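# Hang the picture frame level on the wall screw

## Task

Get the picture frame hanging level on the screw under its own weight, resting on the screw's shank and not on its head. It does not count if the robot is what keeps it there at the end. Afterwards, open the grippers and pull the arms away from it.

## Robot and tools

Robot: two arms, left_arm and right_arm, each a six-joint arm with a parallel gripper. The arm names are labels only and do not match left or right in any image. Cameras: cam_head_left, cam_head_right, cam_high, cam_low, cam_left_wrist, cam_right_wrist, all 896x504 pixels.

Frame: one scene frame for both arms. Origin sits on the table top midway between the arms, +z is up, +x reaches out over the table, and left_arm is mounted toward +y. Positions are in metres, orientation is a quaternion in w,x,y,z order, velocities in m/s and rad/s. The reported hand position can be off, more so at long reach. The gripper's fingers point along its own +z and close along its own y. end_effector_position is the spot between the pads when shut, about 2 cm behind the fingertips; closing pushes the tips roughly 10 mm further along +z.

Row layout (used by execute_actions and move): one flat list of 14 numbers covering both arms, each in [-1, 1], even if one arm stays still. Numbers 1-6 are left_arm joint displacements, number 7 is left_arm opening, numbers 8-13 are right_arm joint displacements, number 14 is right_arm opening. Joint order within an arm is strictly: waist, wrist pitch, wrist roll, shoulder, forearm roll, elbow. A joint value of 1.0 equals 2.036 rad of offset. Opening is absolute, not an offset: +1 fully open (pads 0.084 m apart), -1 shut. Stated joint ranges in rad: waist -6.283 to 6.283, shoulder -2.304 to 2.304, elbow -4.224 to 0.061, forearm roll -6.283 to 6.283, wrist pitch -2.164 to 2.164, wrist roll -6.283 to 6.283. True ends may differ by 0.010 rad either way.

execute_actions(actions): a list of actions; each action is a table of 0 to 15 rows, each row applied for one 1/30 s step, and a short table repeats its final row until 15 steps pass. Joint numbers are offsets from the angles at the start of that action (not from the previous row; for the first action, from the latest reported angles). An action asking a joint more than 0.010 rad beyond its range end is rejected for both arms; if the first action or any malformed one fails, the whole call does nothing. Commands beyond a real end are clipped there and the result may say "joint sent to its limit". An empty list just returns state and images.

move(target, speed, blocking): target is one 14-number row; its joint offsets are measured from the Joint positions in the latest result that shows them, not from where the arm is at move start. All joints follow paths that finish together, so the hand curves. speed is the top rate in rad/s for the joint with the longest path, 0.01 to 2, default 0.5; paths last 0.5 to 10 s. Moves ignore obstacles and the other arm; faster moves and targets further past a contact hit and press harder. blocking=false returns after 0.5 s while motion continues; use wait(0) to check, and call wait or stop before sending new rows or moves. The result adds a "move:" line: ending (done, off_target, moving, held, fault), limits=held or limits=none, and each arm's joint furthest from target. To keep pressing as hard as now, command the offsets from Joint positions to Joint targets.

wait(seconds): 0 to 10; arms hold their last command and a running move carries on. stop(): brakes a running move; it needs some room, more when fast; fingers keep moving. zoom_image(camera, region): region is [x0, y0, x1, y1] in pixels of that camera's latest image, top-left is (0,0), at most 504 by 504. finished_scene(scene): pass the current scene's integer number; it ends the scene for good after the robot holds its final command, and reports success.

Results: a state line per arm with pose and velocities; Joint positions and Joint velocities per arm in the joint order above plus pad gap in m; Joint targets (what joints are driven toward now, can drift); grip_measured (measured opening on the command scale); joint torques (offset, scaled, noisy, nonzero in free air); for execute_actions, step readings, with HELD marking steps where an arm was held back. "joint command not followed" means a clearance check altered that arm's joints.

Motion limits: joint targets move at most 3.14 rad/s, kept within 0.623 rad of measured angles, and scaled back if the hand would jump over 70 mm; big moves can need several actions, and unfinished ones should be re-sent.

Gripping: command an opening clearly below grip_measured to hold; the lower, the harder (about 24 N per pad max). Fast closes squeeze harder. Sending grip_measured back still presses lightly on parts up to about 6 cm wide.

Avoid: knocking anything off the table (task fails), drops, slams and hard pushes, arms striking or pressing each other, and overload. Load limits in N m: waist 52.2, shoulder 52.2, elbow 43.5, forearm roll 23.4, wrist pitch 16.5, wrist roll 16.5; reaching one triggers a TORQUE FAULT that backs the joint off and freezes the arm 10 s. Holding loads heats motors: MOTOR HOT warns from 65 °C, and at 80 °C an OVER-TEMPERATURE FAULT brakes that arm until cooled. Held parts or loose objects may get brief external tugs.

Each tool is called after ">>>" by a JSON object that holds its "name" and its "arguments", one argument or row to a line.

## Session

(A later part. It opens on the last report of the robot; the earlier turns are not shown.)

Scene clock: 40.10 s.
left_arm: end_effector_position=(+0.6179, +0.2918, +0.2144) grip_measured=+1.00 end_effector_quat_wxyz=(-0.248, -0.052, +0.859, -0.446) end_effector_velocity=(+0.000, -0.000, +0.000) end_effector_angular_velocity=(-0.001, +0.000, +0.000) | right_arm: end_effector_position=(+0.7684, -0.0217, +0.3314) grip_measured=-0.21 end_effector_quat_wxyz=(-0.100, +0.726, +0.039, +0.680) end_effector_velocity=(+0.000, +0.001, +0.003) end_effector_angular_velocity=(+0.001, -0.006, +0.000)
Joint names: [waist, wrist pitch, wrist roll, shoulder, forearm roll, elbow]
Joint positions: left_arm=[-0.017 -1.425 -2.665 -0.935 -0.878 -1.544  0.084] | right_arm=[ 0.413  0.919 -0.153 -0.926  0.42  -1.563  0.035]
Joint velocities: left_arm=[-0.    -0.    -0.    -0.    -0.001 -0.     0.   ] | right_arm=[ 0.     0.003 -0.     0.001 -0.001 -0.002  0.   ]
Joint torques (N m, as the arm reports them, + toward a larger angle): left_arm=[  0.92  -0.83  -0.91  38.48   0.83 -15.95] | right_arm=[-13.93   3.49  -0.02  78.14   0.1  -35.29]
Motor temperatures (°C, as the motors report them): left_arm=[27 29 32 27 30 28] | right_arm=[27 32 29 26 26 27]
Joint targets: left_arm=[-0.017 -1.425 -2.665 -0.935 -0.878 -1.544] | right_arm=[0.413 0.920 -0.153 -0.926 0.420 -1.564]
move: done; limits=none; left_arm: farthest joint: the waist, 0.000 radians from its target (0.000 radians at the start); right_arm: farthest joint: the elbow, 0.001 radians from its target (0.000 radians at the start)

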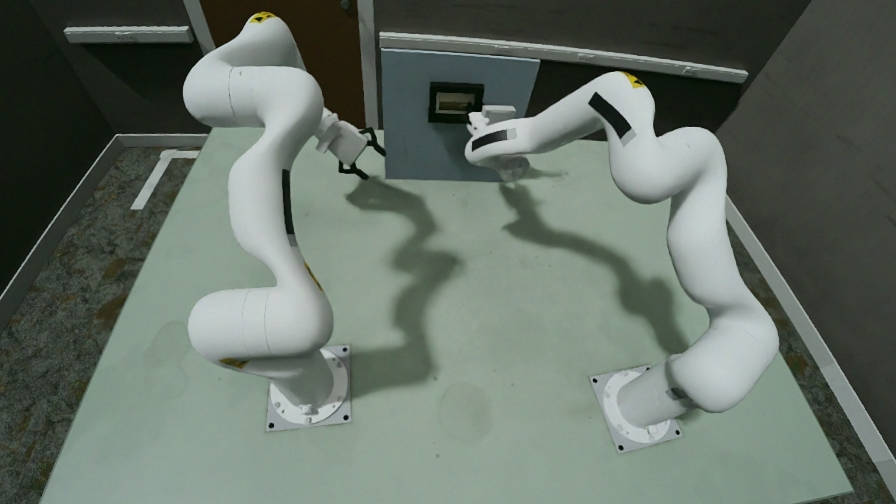

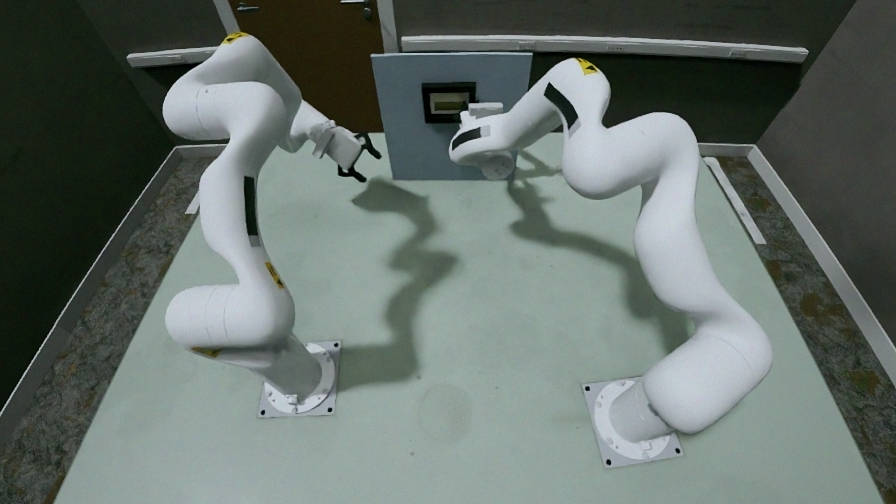

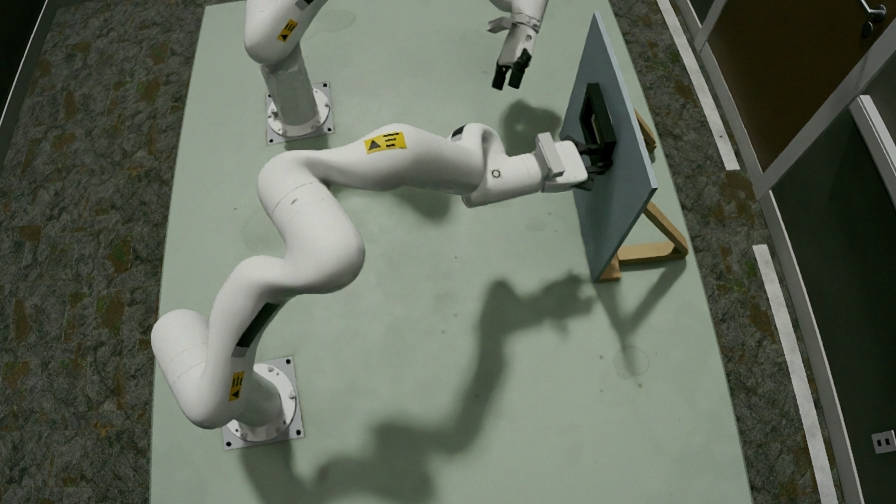

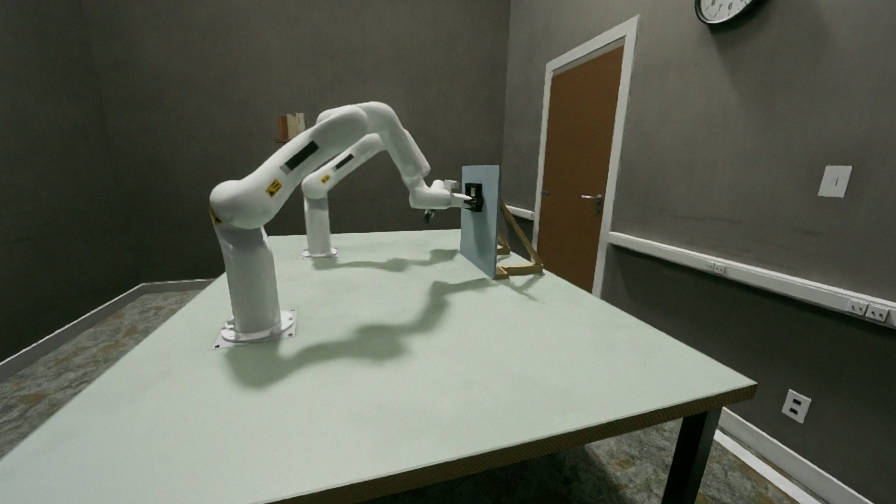

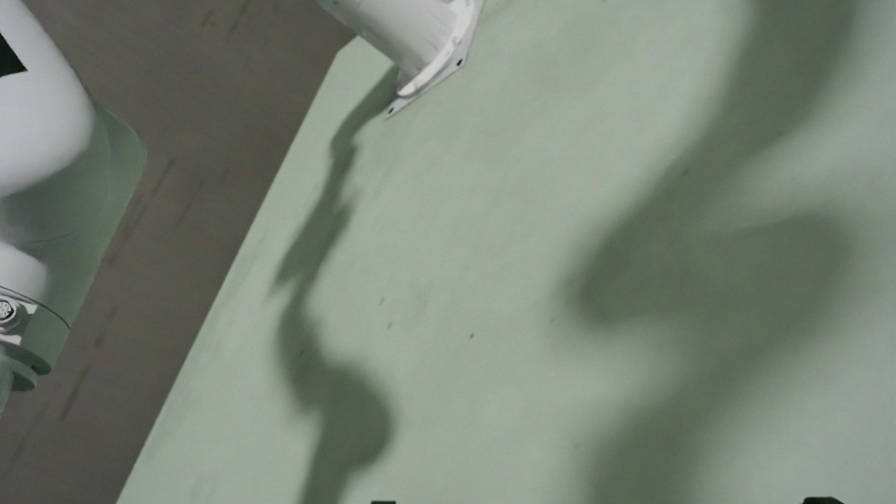

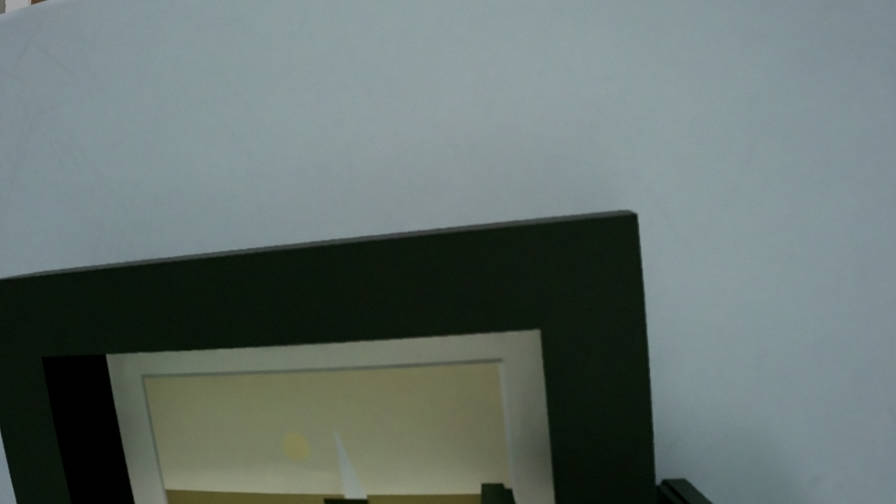

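Still tilting. Regrip, lift with bigger waist shift (−0.008).

>>> {"name": "move", "arguments": {
  "target": [0,0,0,0,0,0,1,0,0,0,0,0,0,-1]
}}

>>> {"name": "move", "arguments": {
  "target": [0,0,0,0,0,0,1,-0.007,-0.018,0,0.0135,0,-0.0045,-1],
  "speed": 0.04
}}

>>> {"name": "move", "arguments": {
  "target": [0,0,0,0,0,0,1,-0.002,0.018,0,-0.0145,0,0.0035,-1],
  "speed": 0.04
}}

Scene clock: 41.10 s.
left_arm: end_effector_position=(+0.6179, +0.2918, +0.2144) grip_measured=+1.00 end_effector_quat_wxyz=(-0.248, -0.052, +0.859, -0.446) end_effector_velocity=(+0.000, +0.000, +0.000) end_effector_angular_velocity=(-0.000, -0.001, +0.000) | right_arm: end_effector_position=(+0.7687, -0.0216, +0.3327) grip_measured=-0.51 end_effector_quat_wxyz=(-0.100, +0.725, +0.039, +0.681) end_effector_velocity=(-0.000, +0.000, +0.000) end_effector_angular_velocity=(+0.000, -0.000, +0.000)
Joint names: [waist, wrist pitch, wrist roll, shoulder, forearm roll, elbow]
Joint positions: left_arm=[-0.017 -1.425 -2.665 -0.935 -0.878 -1.544  0.084] | right_arm=[ 0.413  0.92  -0.153 -0.926  0.42  -1.564  0.022]
Joint velocities: left_arm=[ 0.     0.     0.001  0.    -0.     0.     0.   ] | right_arm=[ 0.001  0.    -0.001  0.     0.001 -0.    -0.   ]
Joint torques (N m, as the arm reports them, + toward a larger angle): left_arm=[  0.27  -0.9   -0.81  39.1    0.45 -16.21] | right_arm=[-14.77   0.58   0.49  63.58   2.26 -25.9 ]
Motor temperatures (°C, as the motors report them): left_arm=[27 29 32 28 30 28] | right_arm=[27 32 29 26 26 27]
Joint targets: left_arm=[-0.017 -1.425 -2.665 -0.935 -0.878 -1.544] | right_arm=[0.413 0.919 -0.153 -0.926 0.420 -1.563]
move: done; limits=none; left_arm: farthest joint: the waist, 0.000 radians from its target (0.000 radians at the start); right_arm: farthest joint: the elbow, 0.001 radians from its target (0.001 radians at the start)

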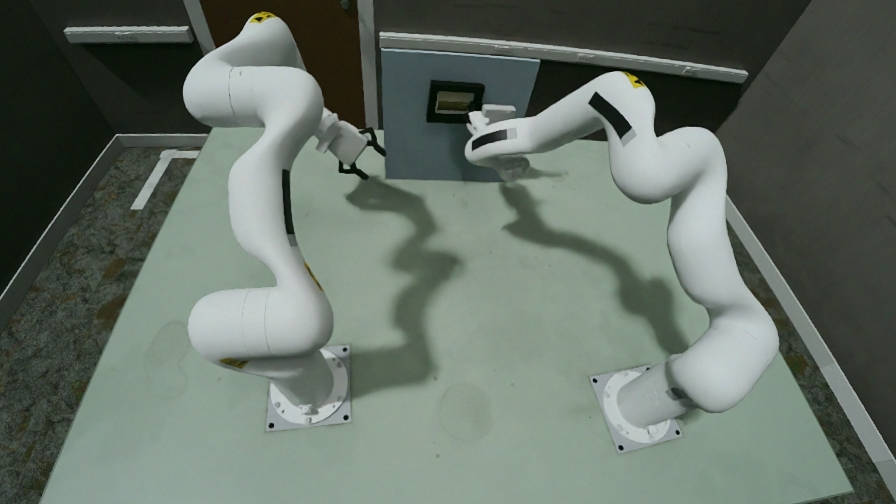

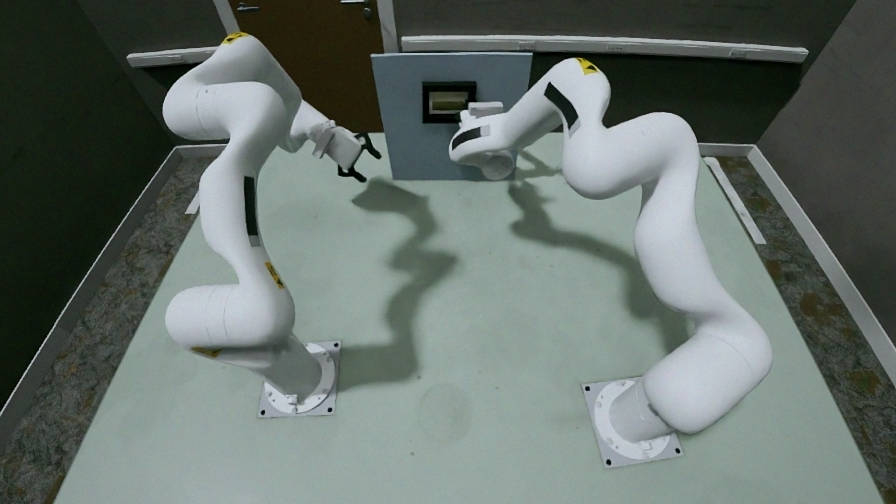

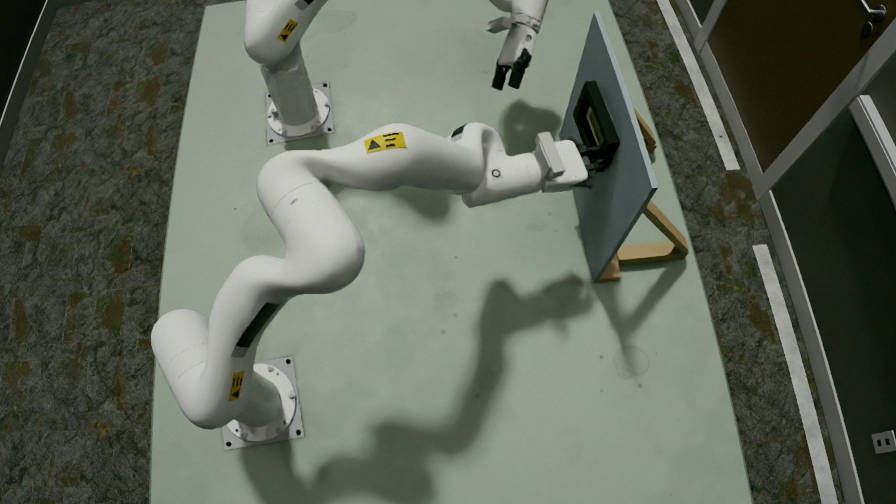

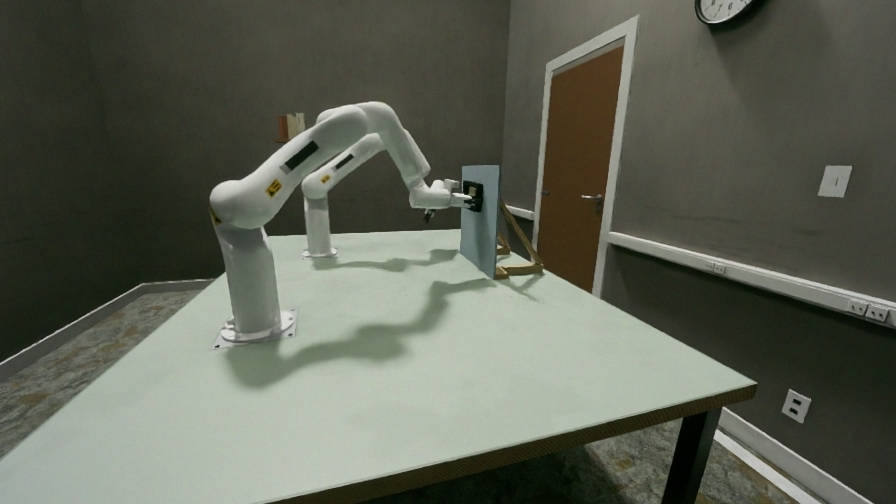

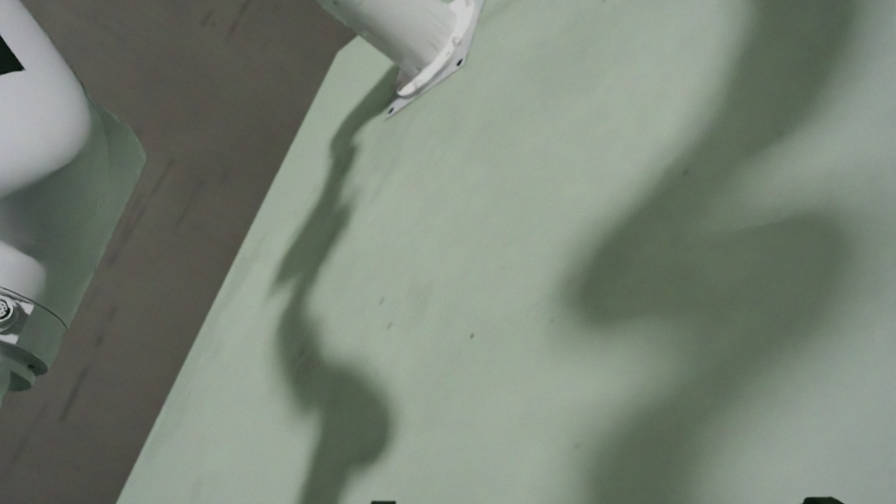

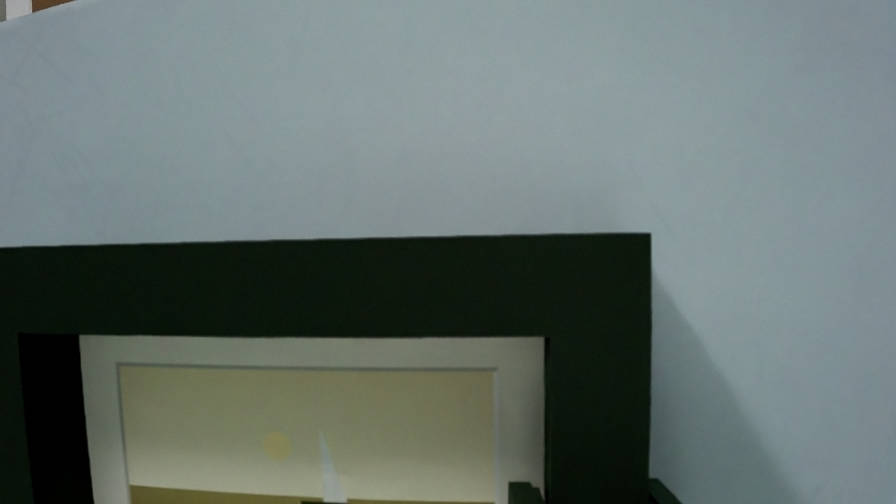

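Scene clock: 42.30 s.
left_arm: end_effector_position=(+0.6179, +0.2918, +0.2144) grip_measured=+1.00 end_effector_quat_wxyz=(-0.248, -0.052, +0.859, -0.446) end_effector_velocity=(+0.000, +0.000, -0.000) end_effector_angular_velocity=(+0.001, +0.001, +0.001) | right_arm: end_effector_position=(+0.7699, -0.0260, +0.3433) grip_measured=-0.51 end_effector_quat_wxyz=(-0.103, +0.733, +0.038, +0.672) end_effector_velocity=(+0.000, +0.001, +0.003) end_effector_angular_velocity=(+0.002, -0.004, +0.001)
Joint names: [waist, wrist pitch, wrist roll, shoulder, forearm roll, elbow]
Joint positions: left_arm=[-0.017 -1.425 -2.665 -0.935 -0.878 -1.544  0.084] | right_arm=[ 0.405  0.875 -0.153 -0.899  0.42  -1.558  0.022]
Joint velocities: left_arm=[ 0.     0.001 -0.002 -0.     0.001 -0.    -0.   ] | right_arm=[ 0.001  0.001 -0.001  0.001  0.001 -0.002 -0.   ]
Joint torques (N m, as the arm reports them, + toward a larger angle): left_arm=[  0.7   -0.89  -0.88  38.66   0.58 -16.31] | right_arm=[-48.36   8.32   0.39  94.28   5.05 -56.32]
Motor temperatures (°C, as the motors report them): left_arm=[27 29 32 28 30 28] | right_arm=[27 33 29 26 26 27]
Joint targets: left_arm=[-0.017 -1.425 -2.665 -0.935 -0.878 -1.544] | right_arm=[0.399 0.883 -0.153 -0.898 0.420 -1.573]
move: off_target (right_arm); limits=none; left_arm: farthest joint: the waist, 0.000 radians from its target (0.000 radians at the start); right_arm: farthest joint: the elbow, 0.015 radians from its target (0.009 radians at the start)

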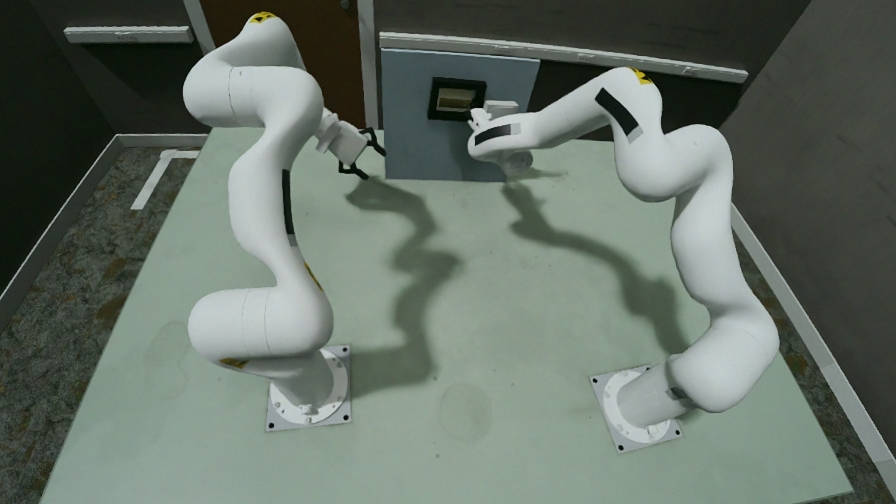

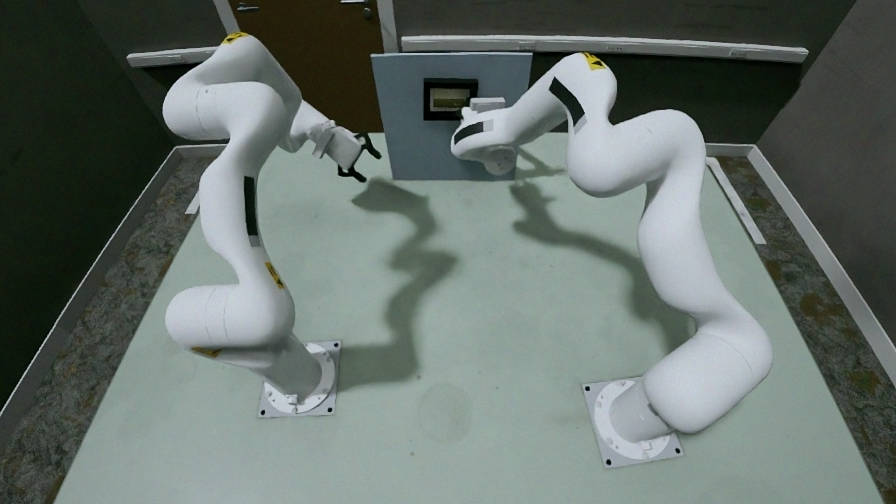

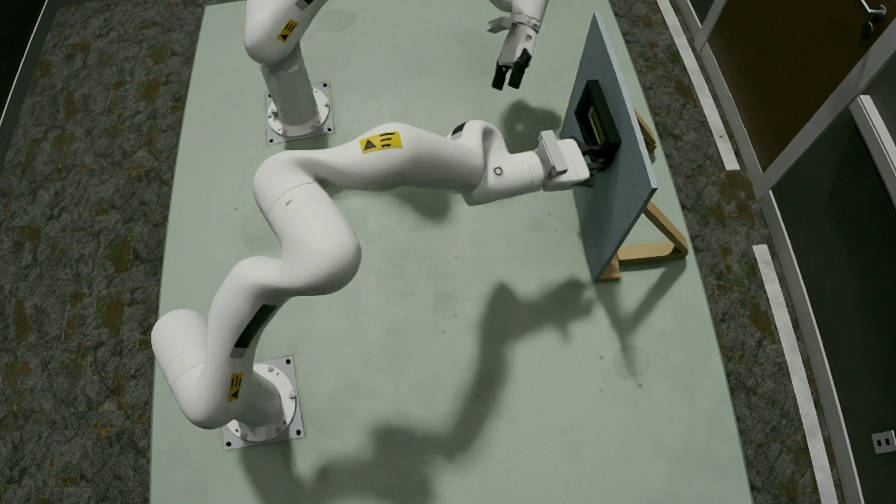

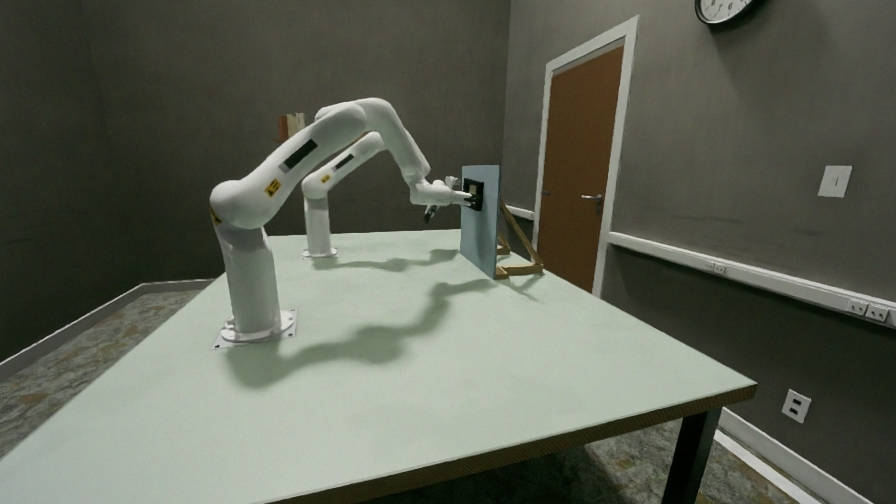

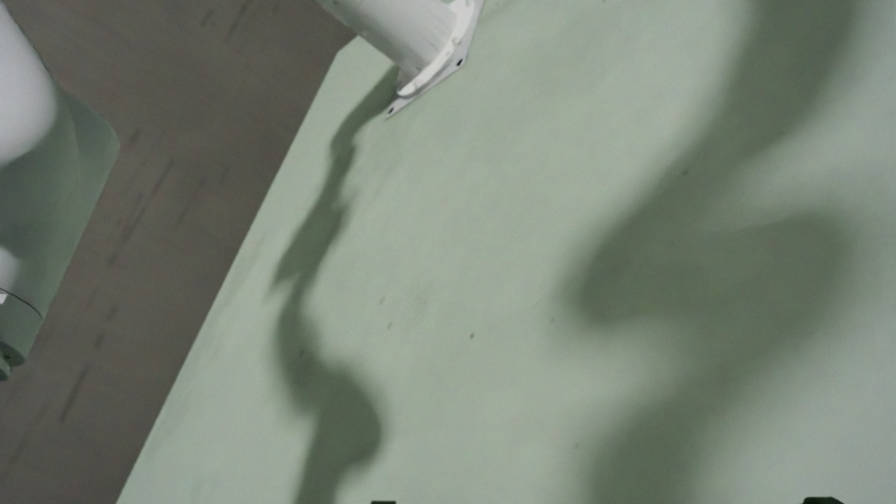

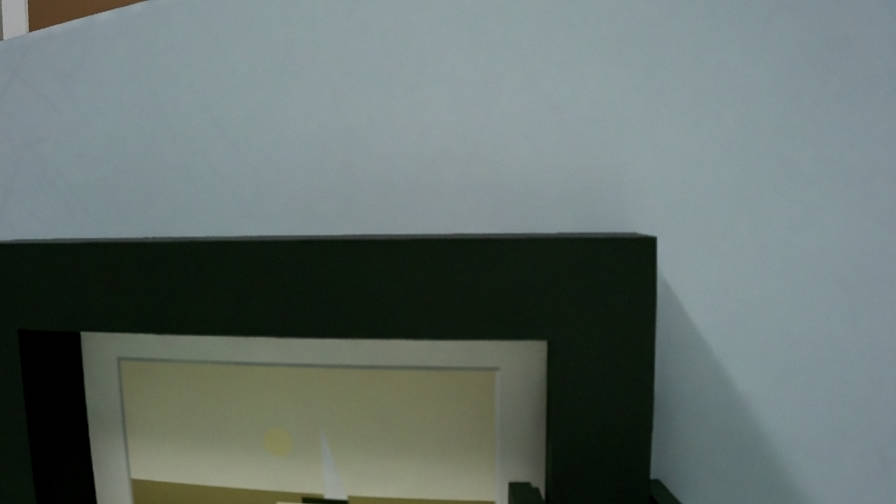

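Scene clock: 43.50 s.
left_arm: end_effector_position=(+0.6179, +0.2918, +0.2144) grip_measured=+1.00 end_effector_quat_wxyz=(-0.248, -0.052, +0.859, -0.446) end_effector_velocity=(+0.000, +0.000, +0.000) end_effector_angular_velocity=(+0.001, +0.000, +0.002) | right_arm: end_effector_position=(+0.7690, -0.0284, +0.3276) grip_measured=-0.51 end_effector_quat_wxyz=(-0.097, +0.728, +0.038, +0.677) end_effector_velocity=(-0.001, +0.001, -0.001) end_effector_angular_velocity=(-0.003, +0.002, +0.003)
Joint names: [waist, wrist pitch, wrist roll, shoulder, forearm roll, elbow]
Joint positions: left_arm=[-0.017 -1.425 -2.665 -0.935 -0.878 -1.544  0.084] | right_arm=[ 0.406  0.918 -0.153 -0.924  0.419 -1.554  0.022]
Joint velocities: left_arm=[ 0.001  0.    -0.001  0.    -0.    -0.     0.   ] | right_arm=[ 0.001 -0.001 -0.001  0.001 -0.003  0.004 -0.   ]
Joint torques (N m, as the arm reports them, + toward a larger angle): left_arm=[  0.47  -0.89  -0.89  38.88   0.23 -16.25] | right_arm=[-44.09  -4.88   0.    25.79   9.69  -8.83]
Motor temperatures (°C, as the motors report them): left_arm=[27 29 32 28 30 28] | right_arm=[27 33 29 26 26 27]
Joint targets: left_arm=[-0.017 -1.425 -2.665 -0.935 -0.878 -1.544] | right_arm=[0.401 0.912 -0.153 -0.928 0.420 -1.551]
move: done; limits=none; left_arm: farthest joint: the waist, 0.000 radians from its target (0.000 radians at the start); right_arm: farthest joint: the wrist pitch, 0.006 radians from its target (0.036 radians at the start)

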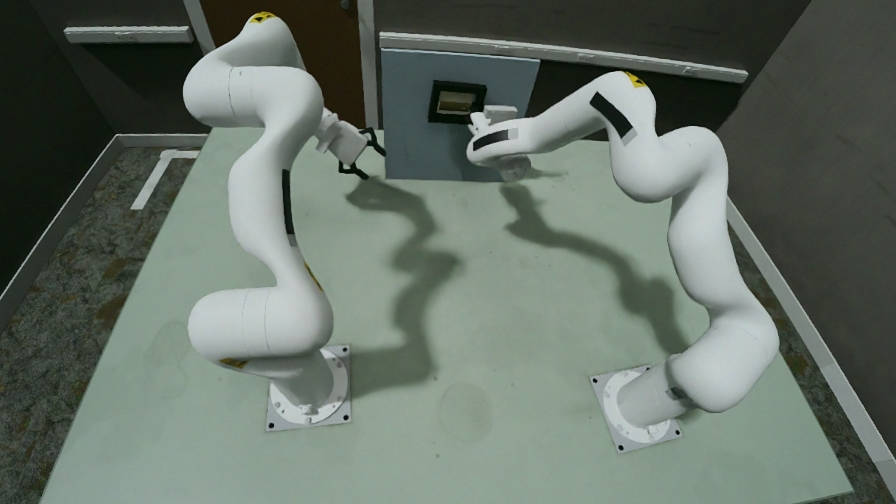

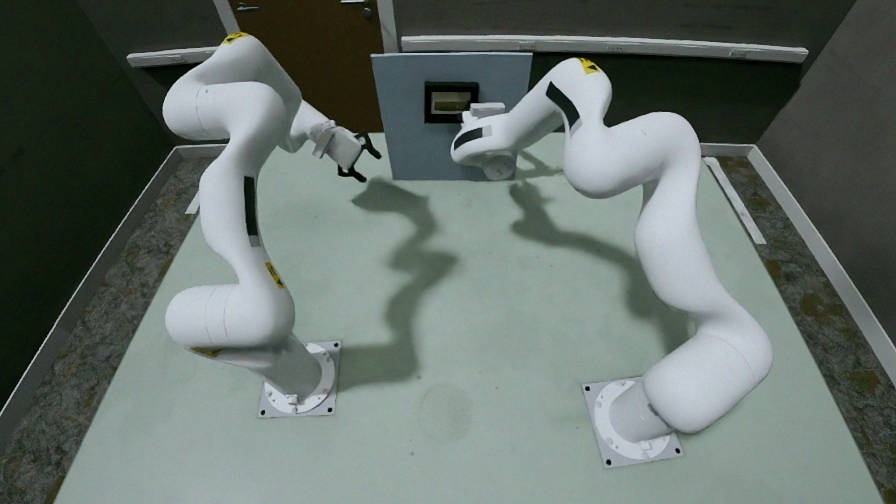

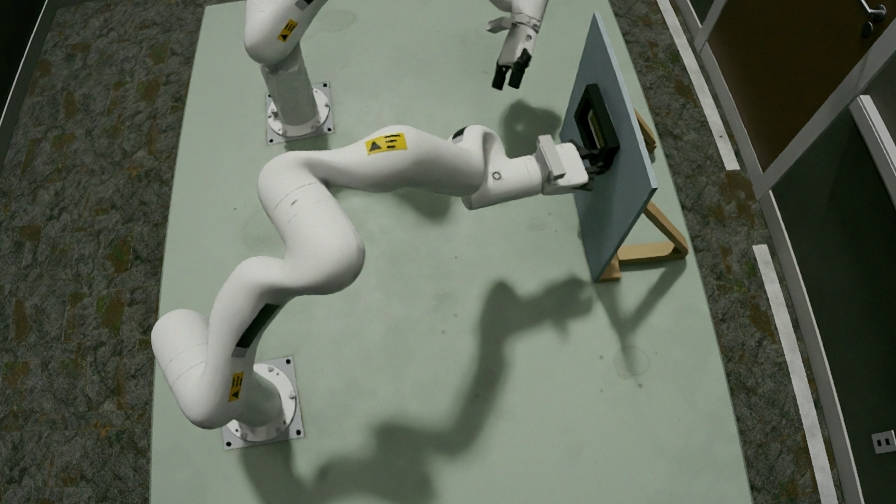

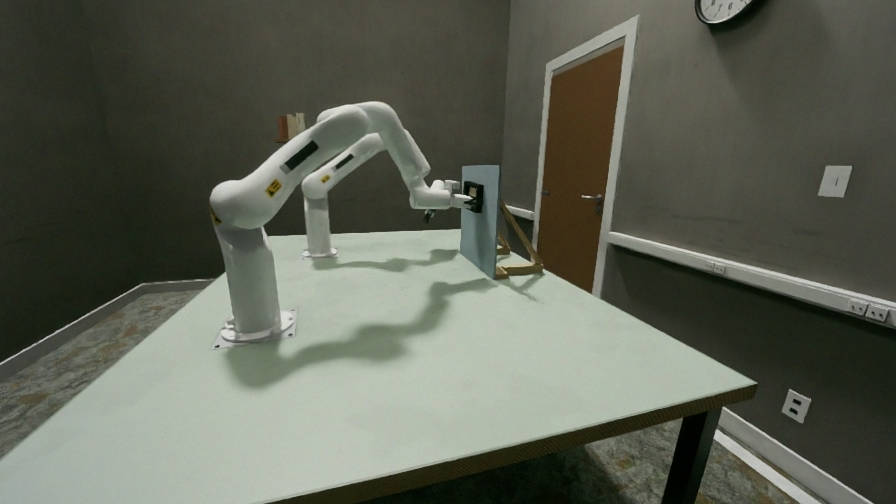

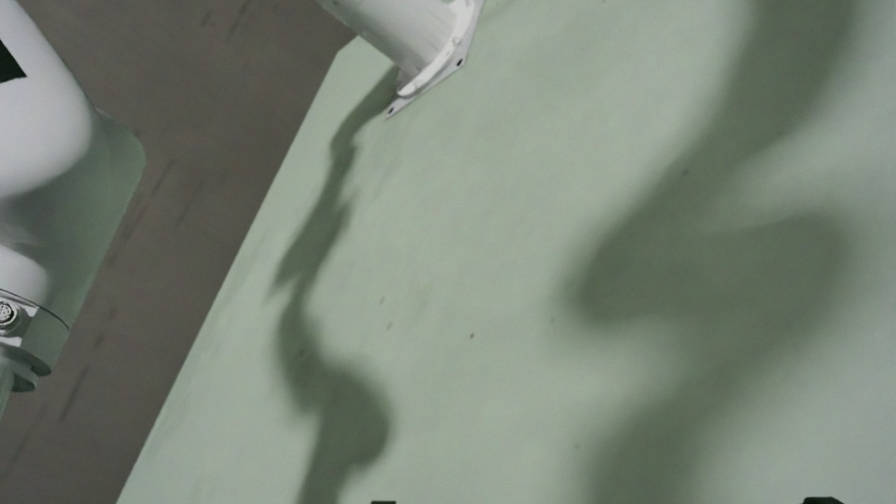

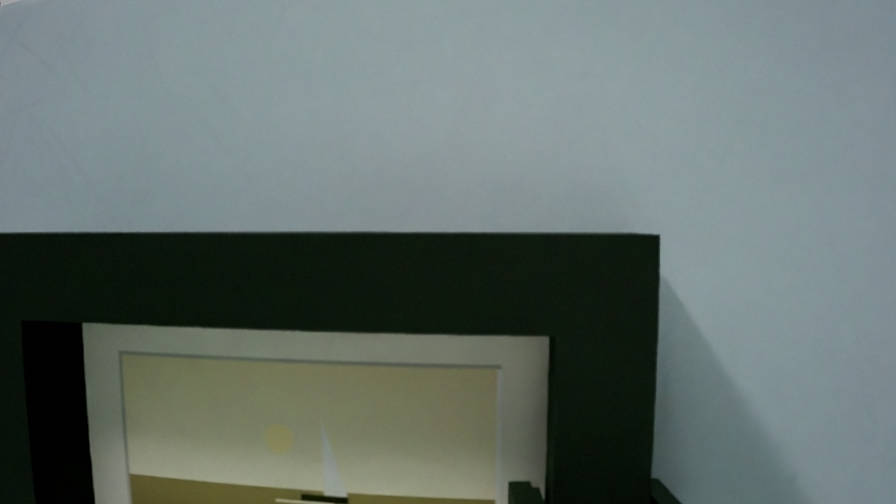

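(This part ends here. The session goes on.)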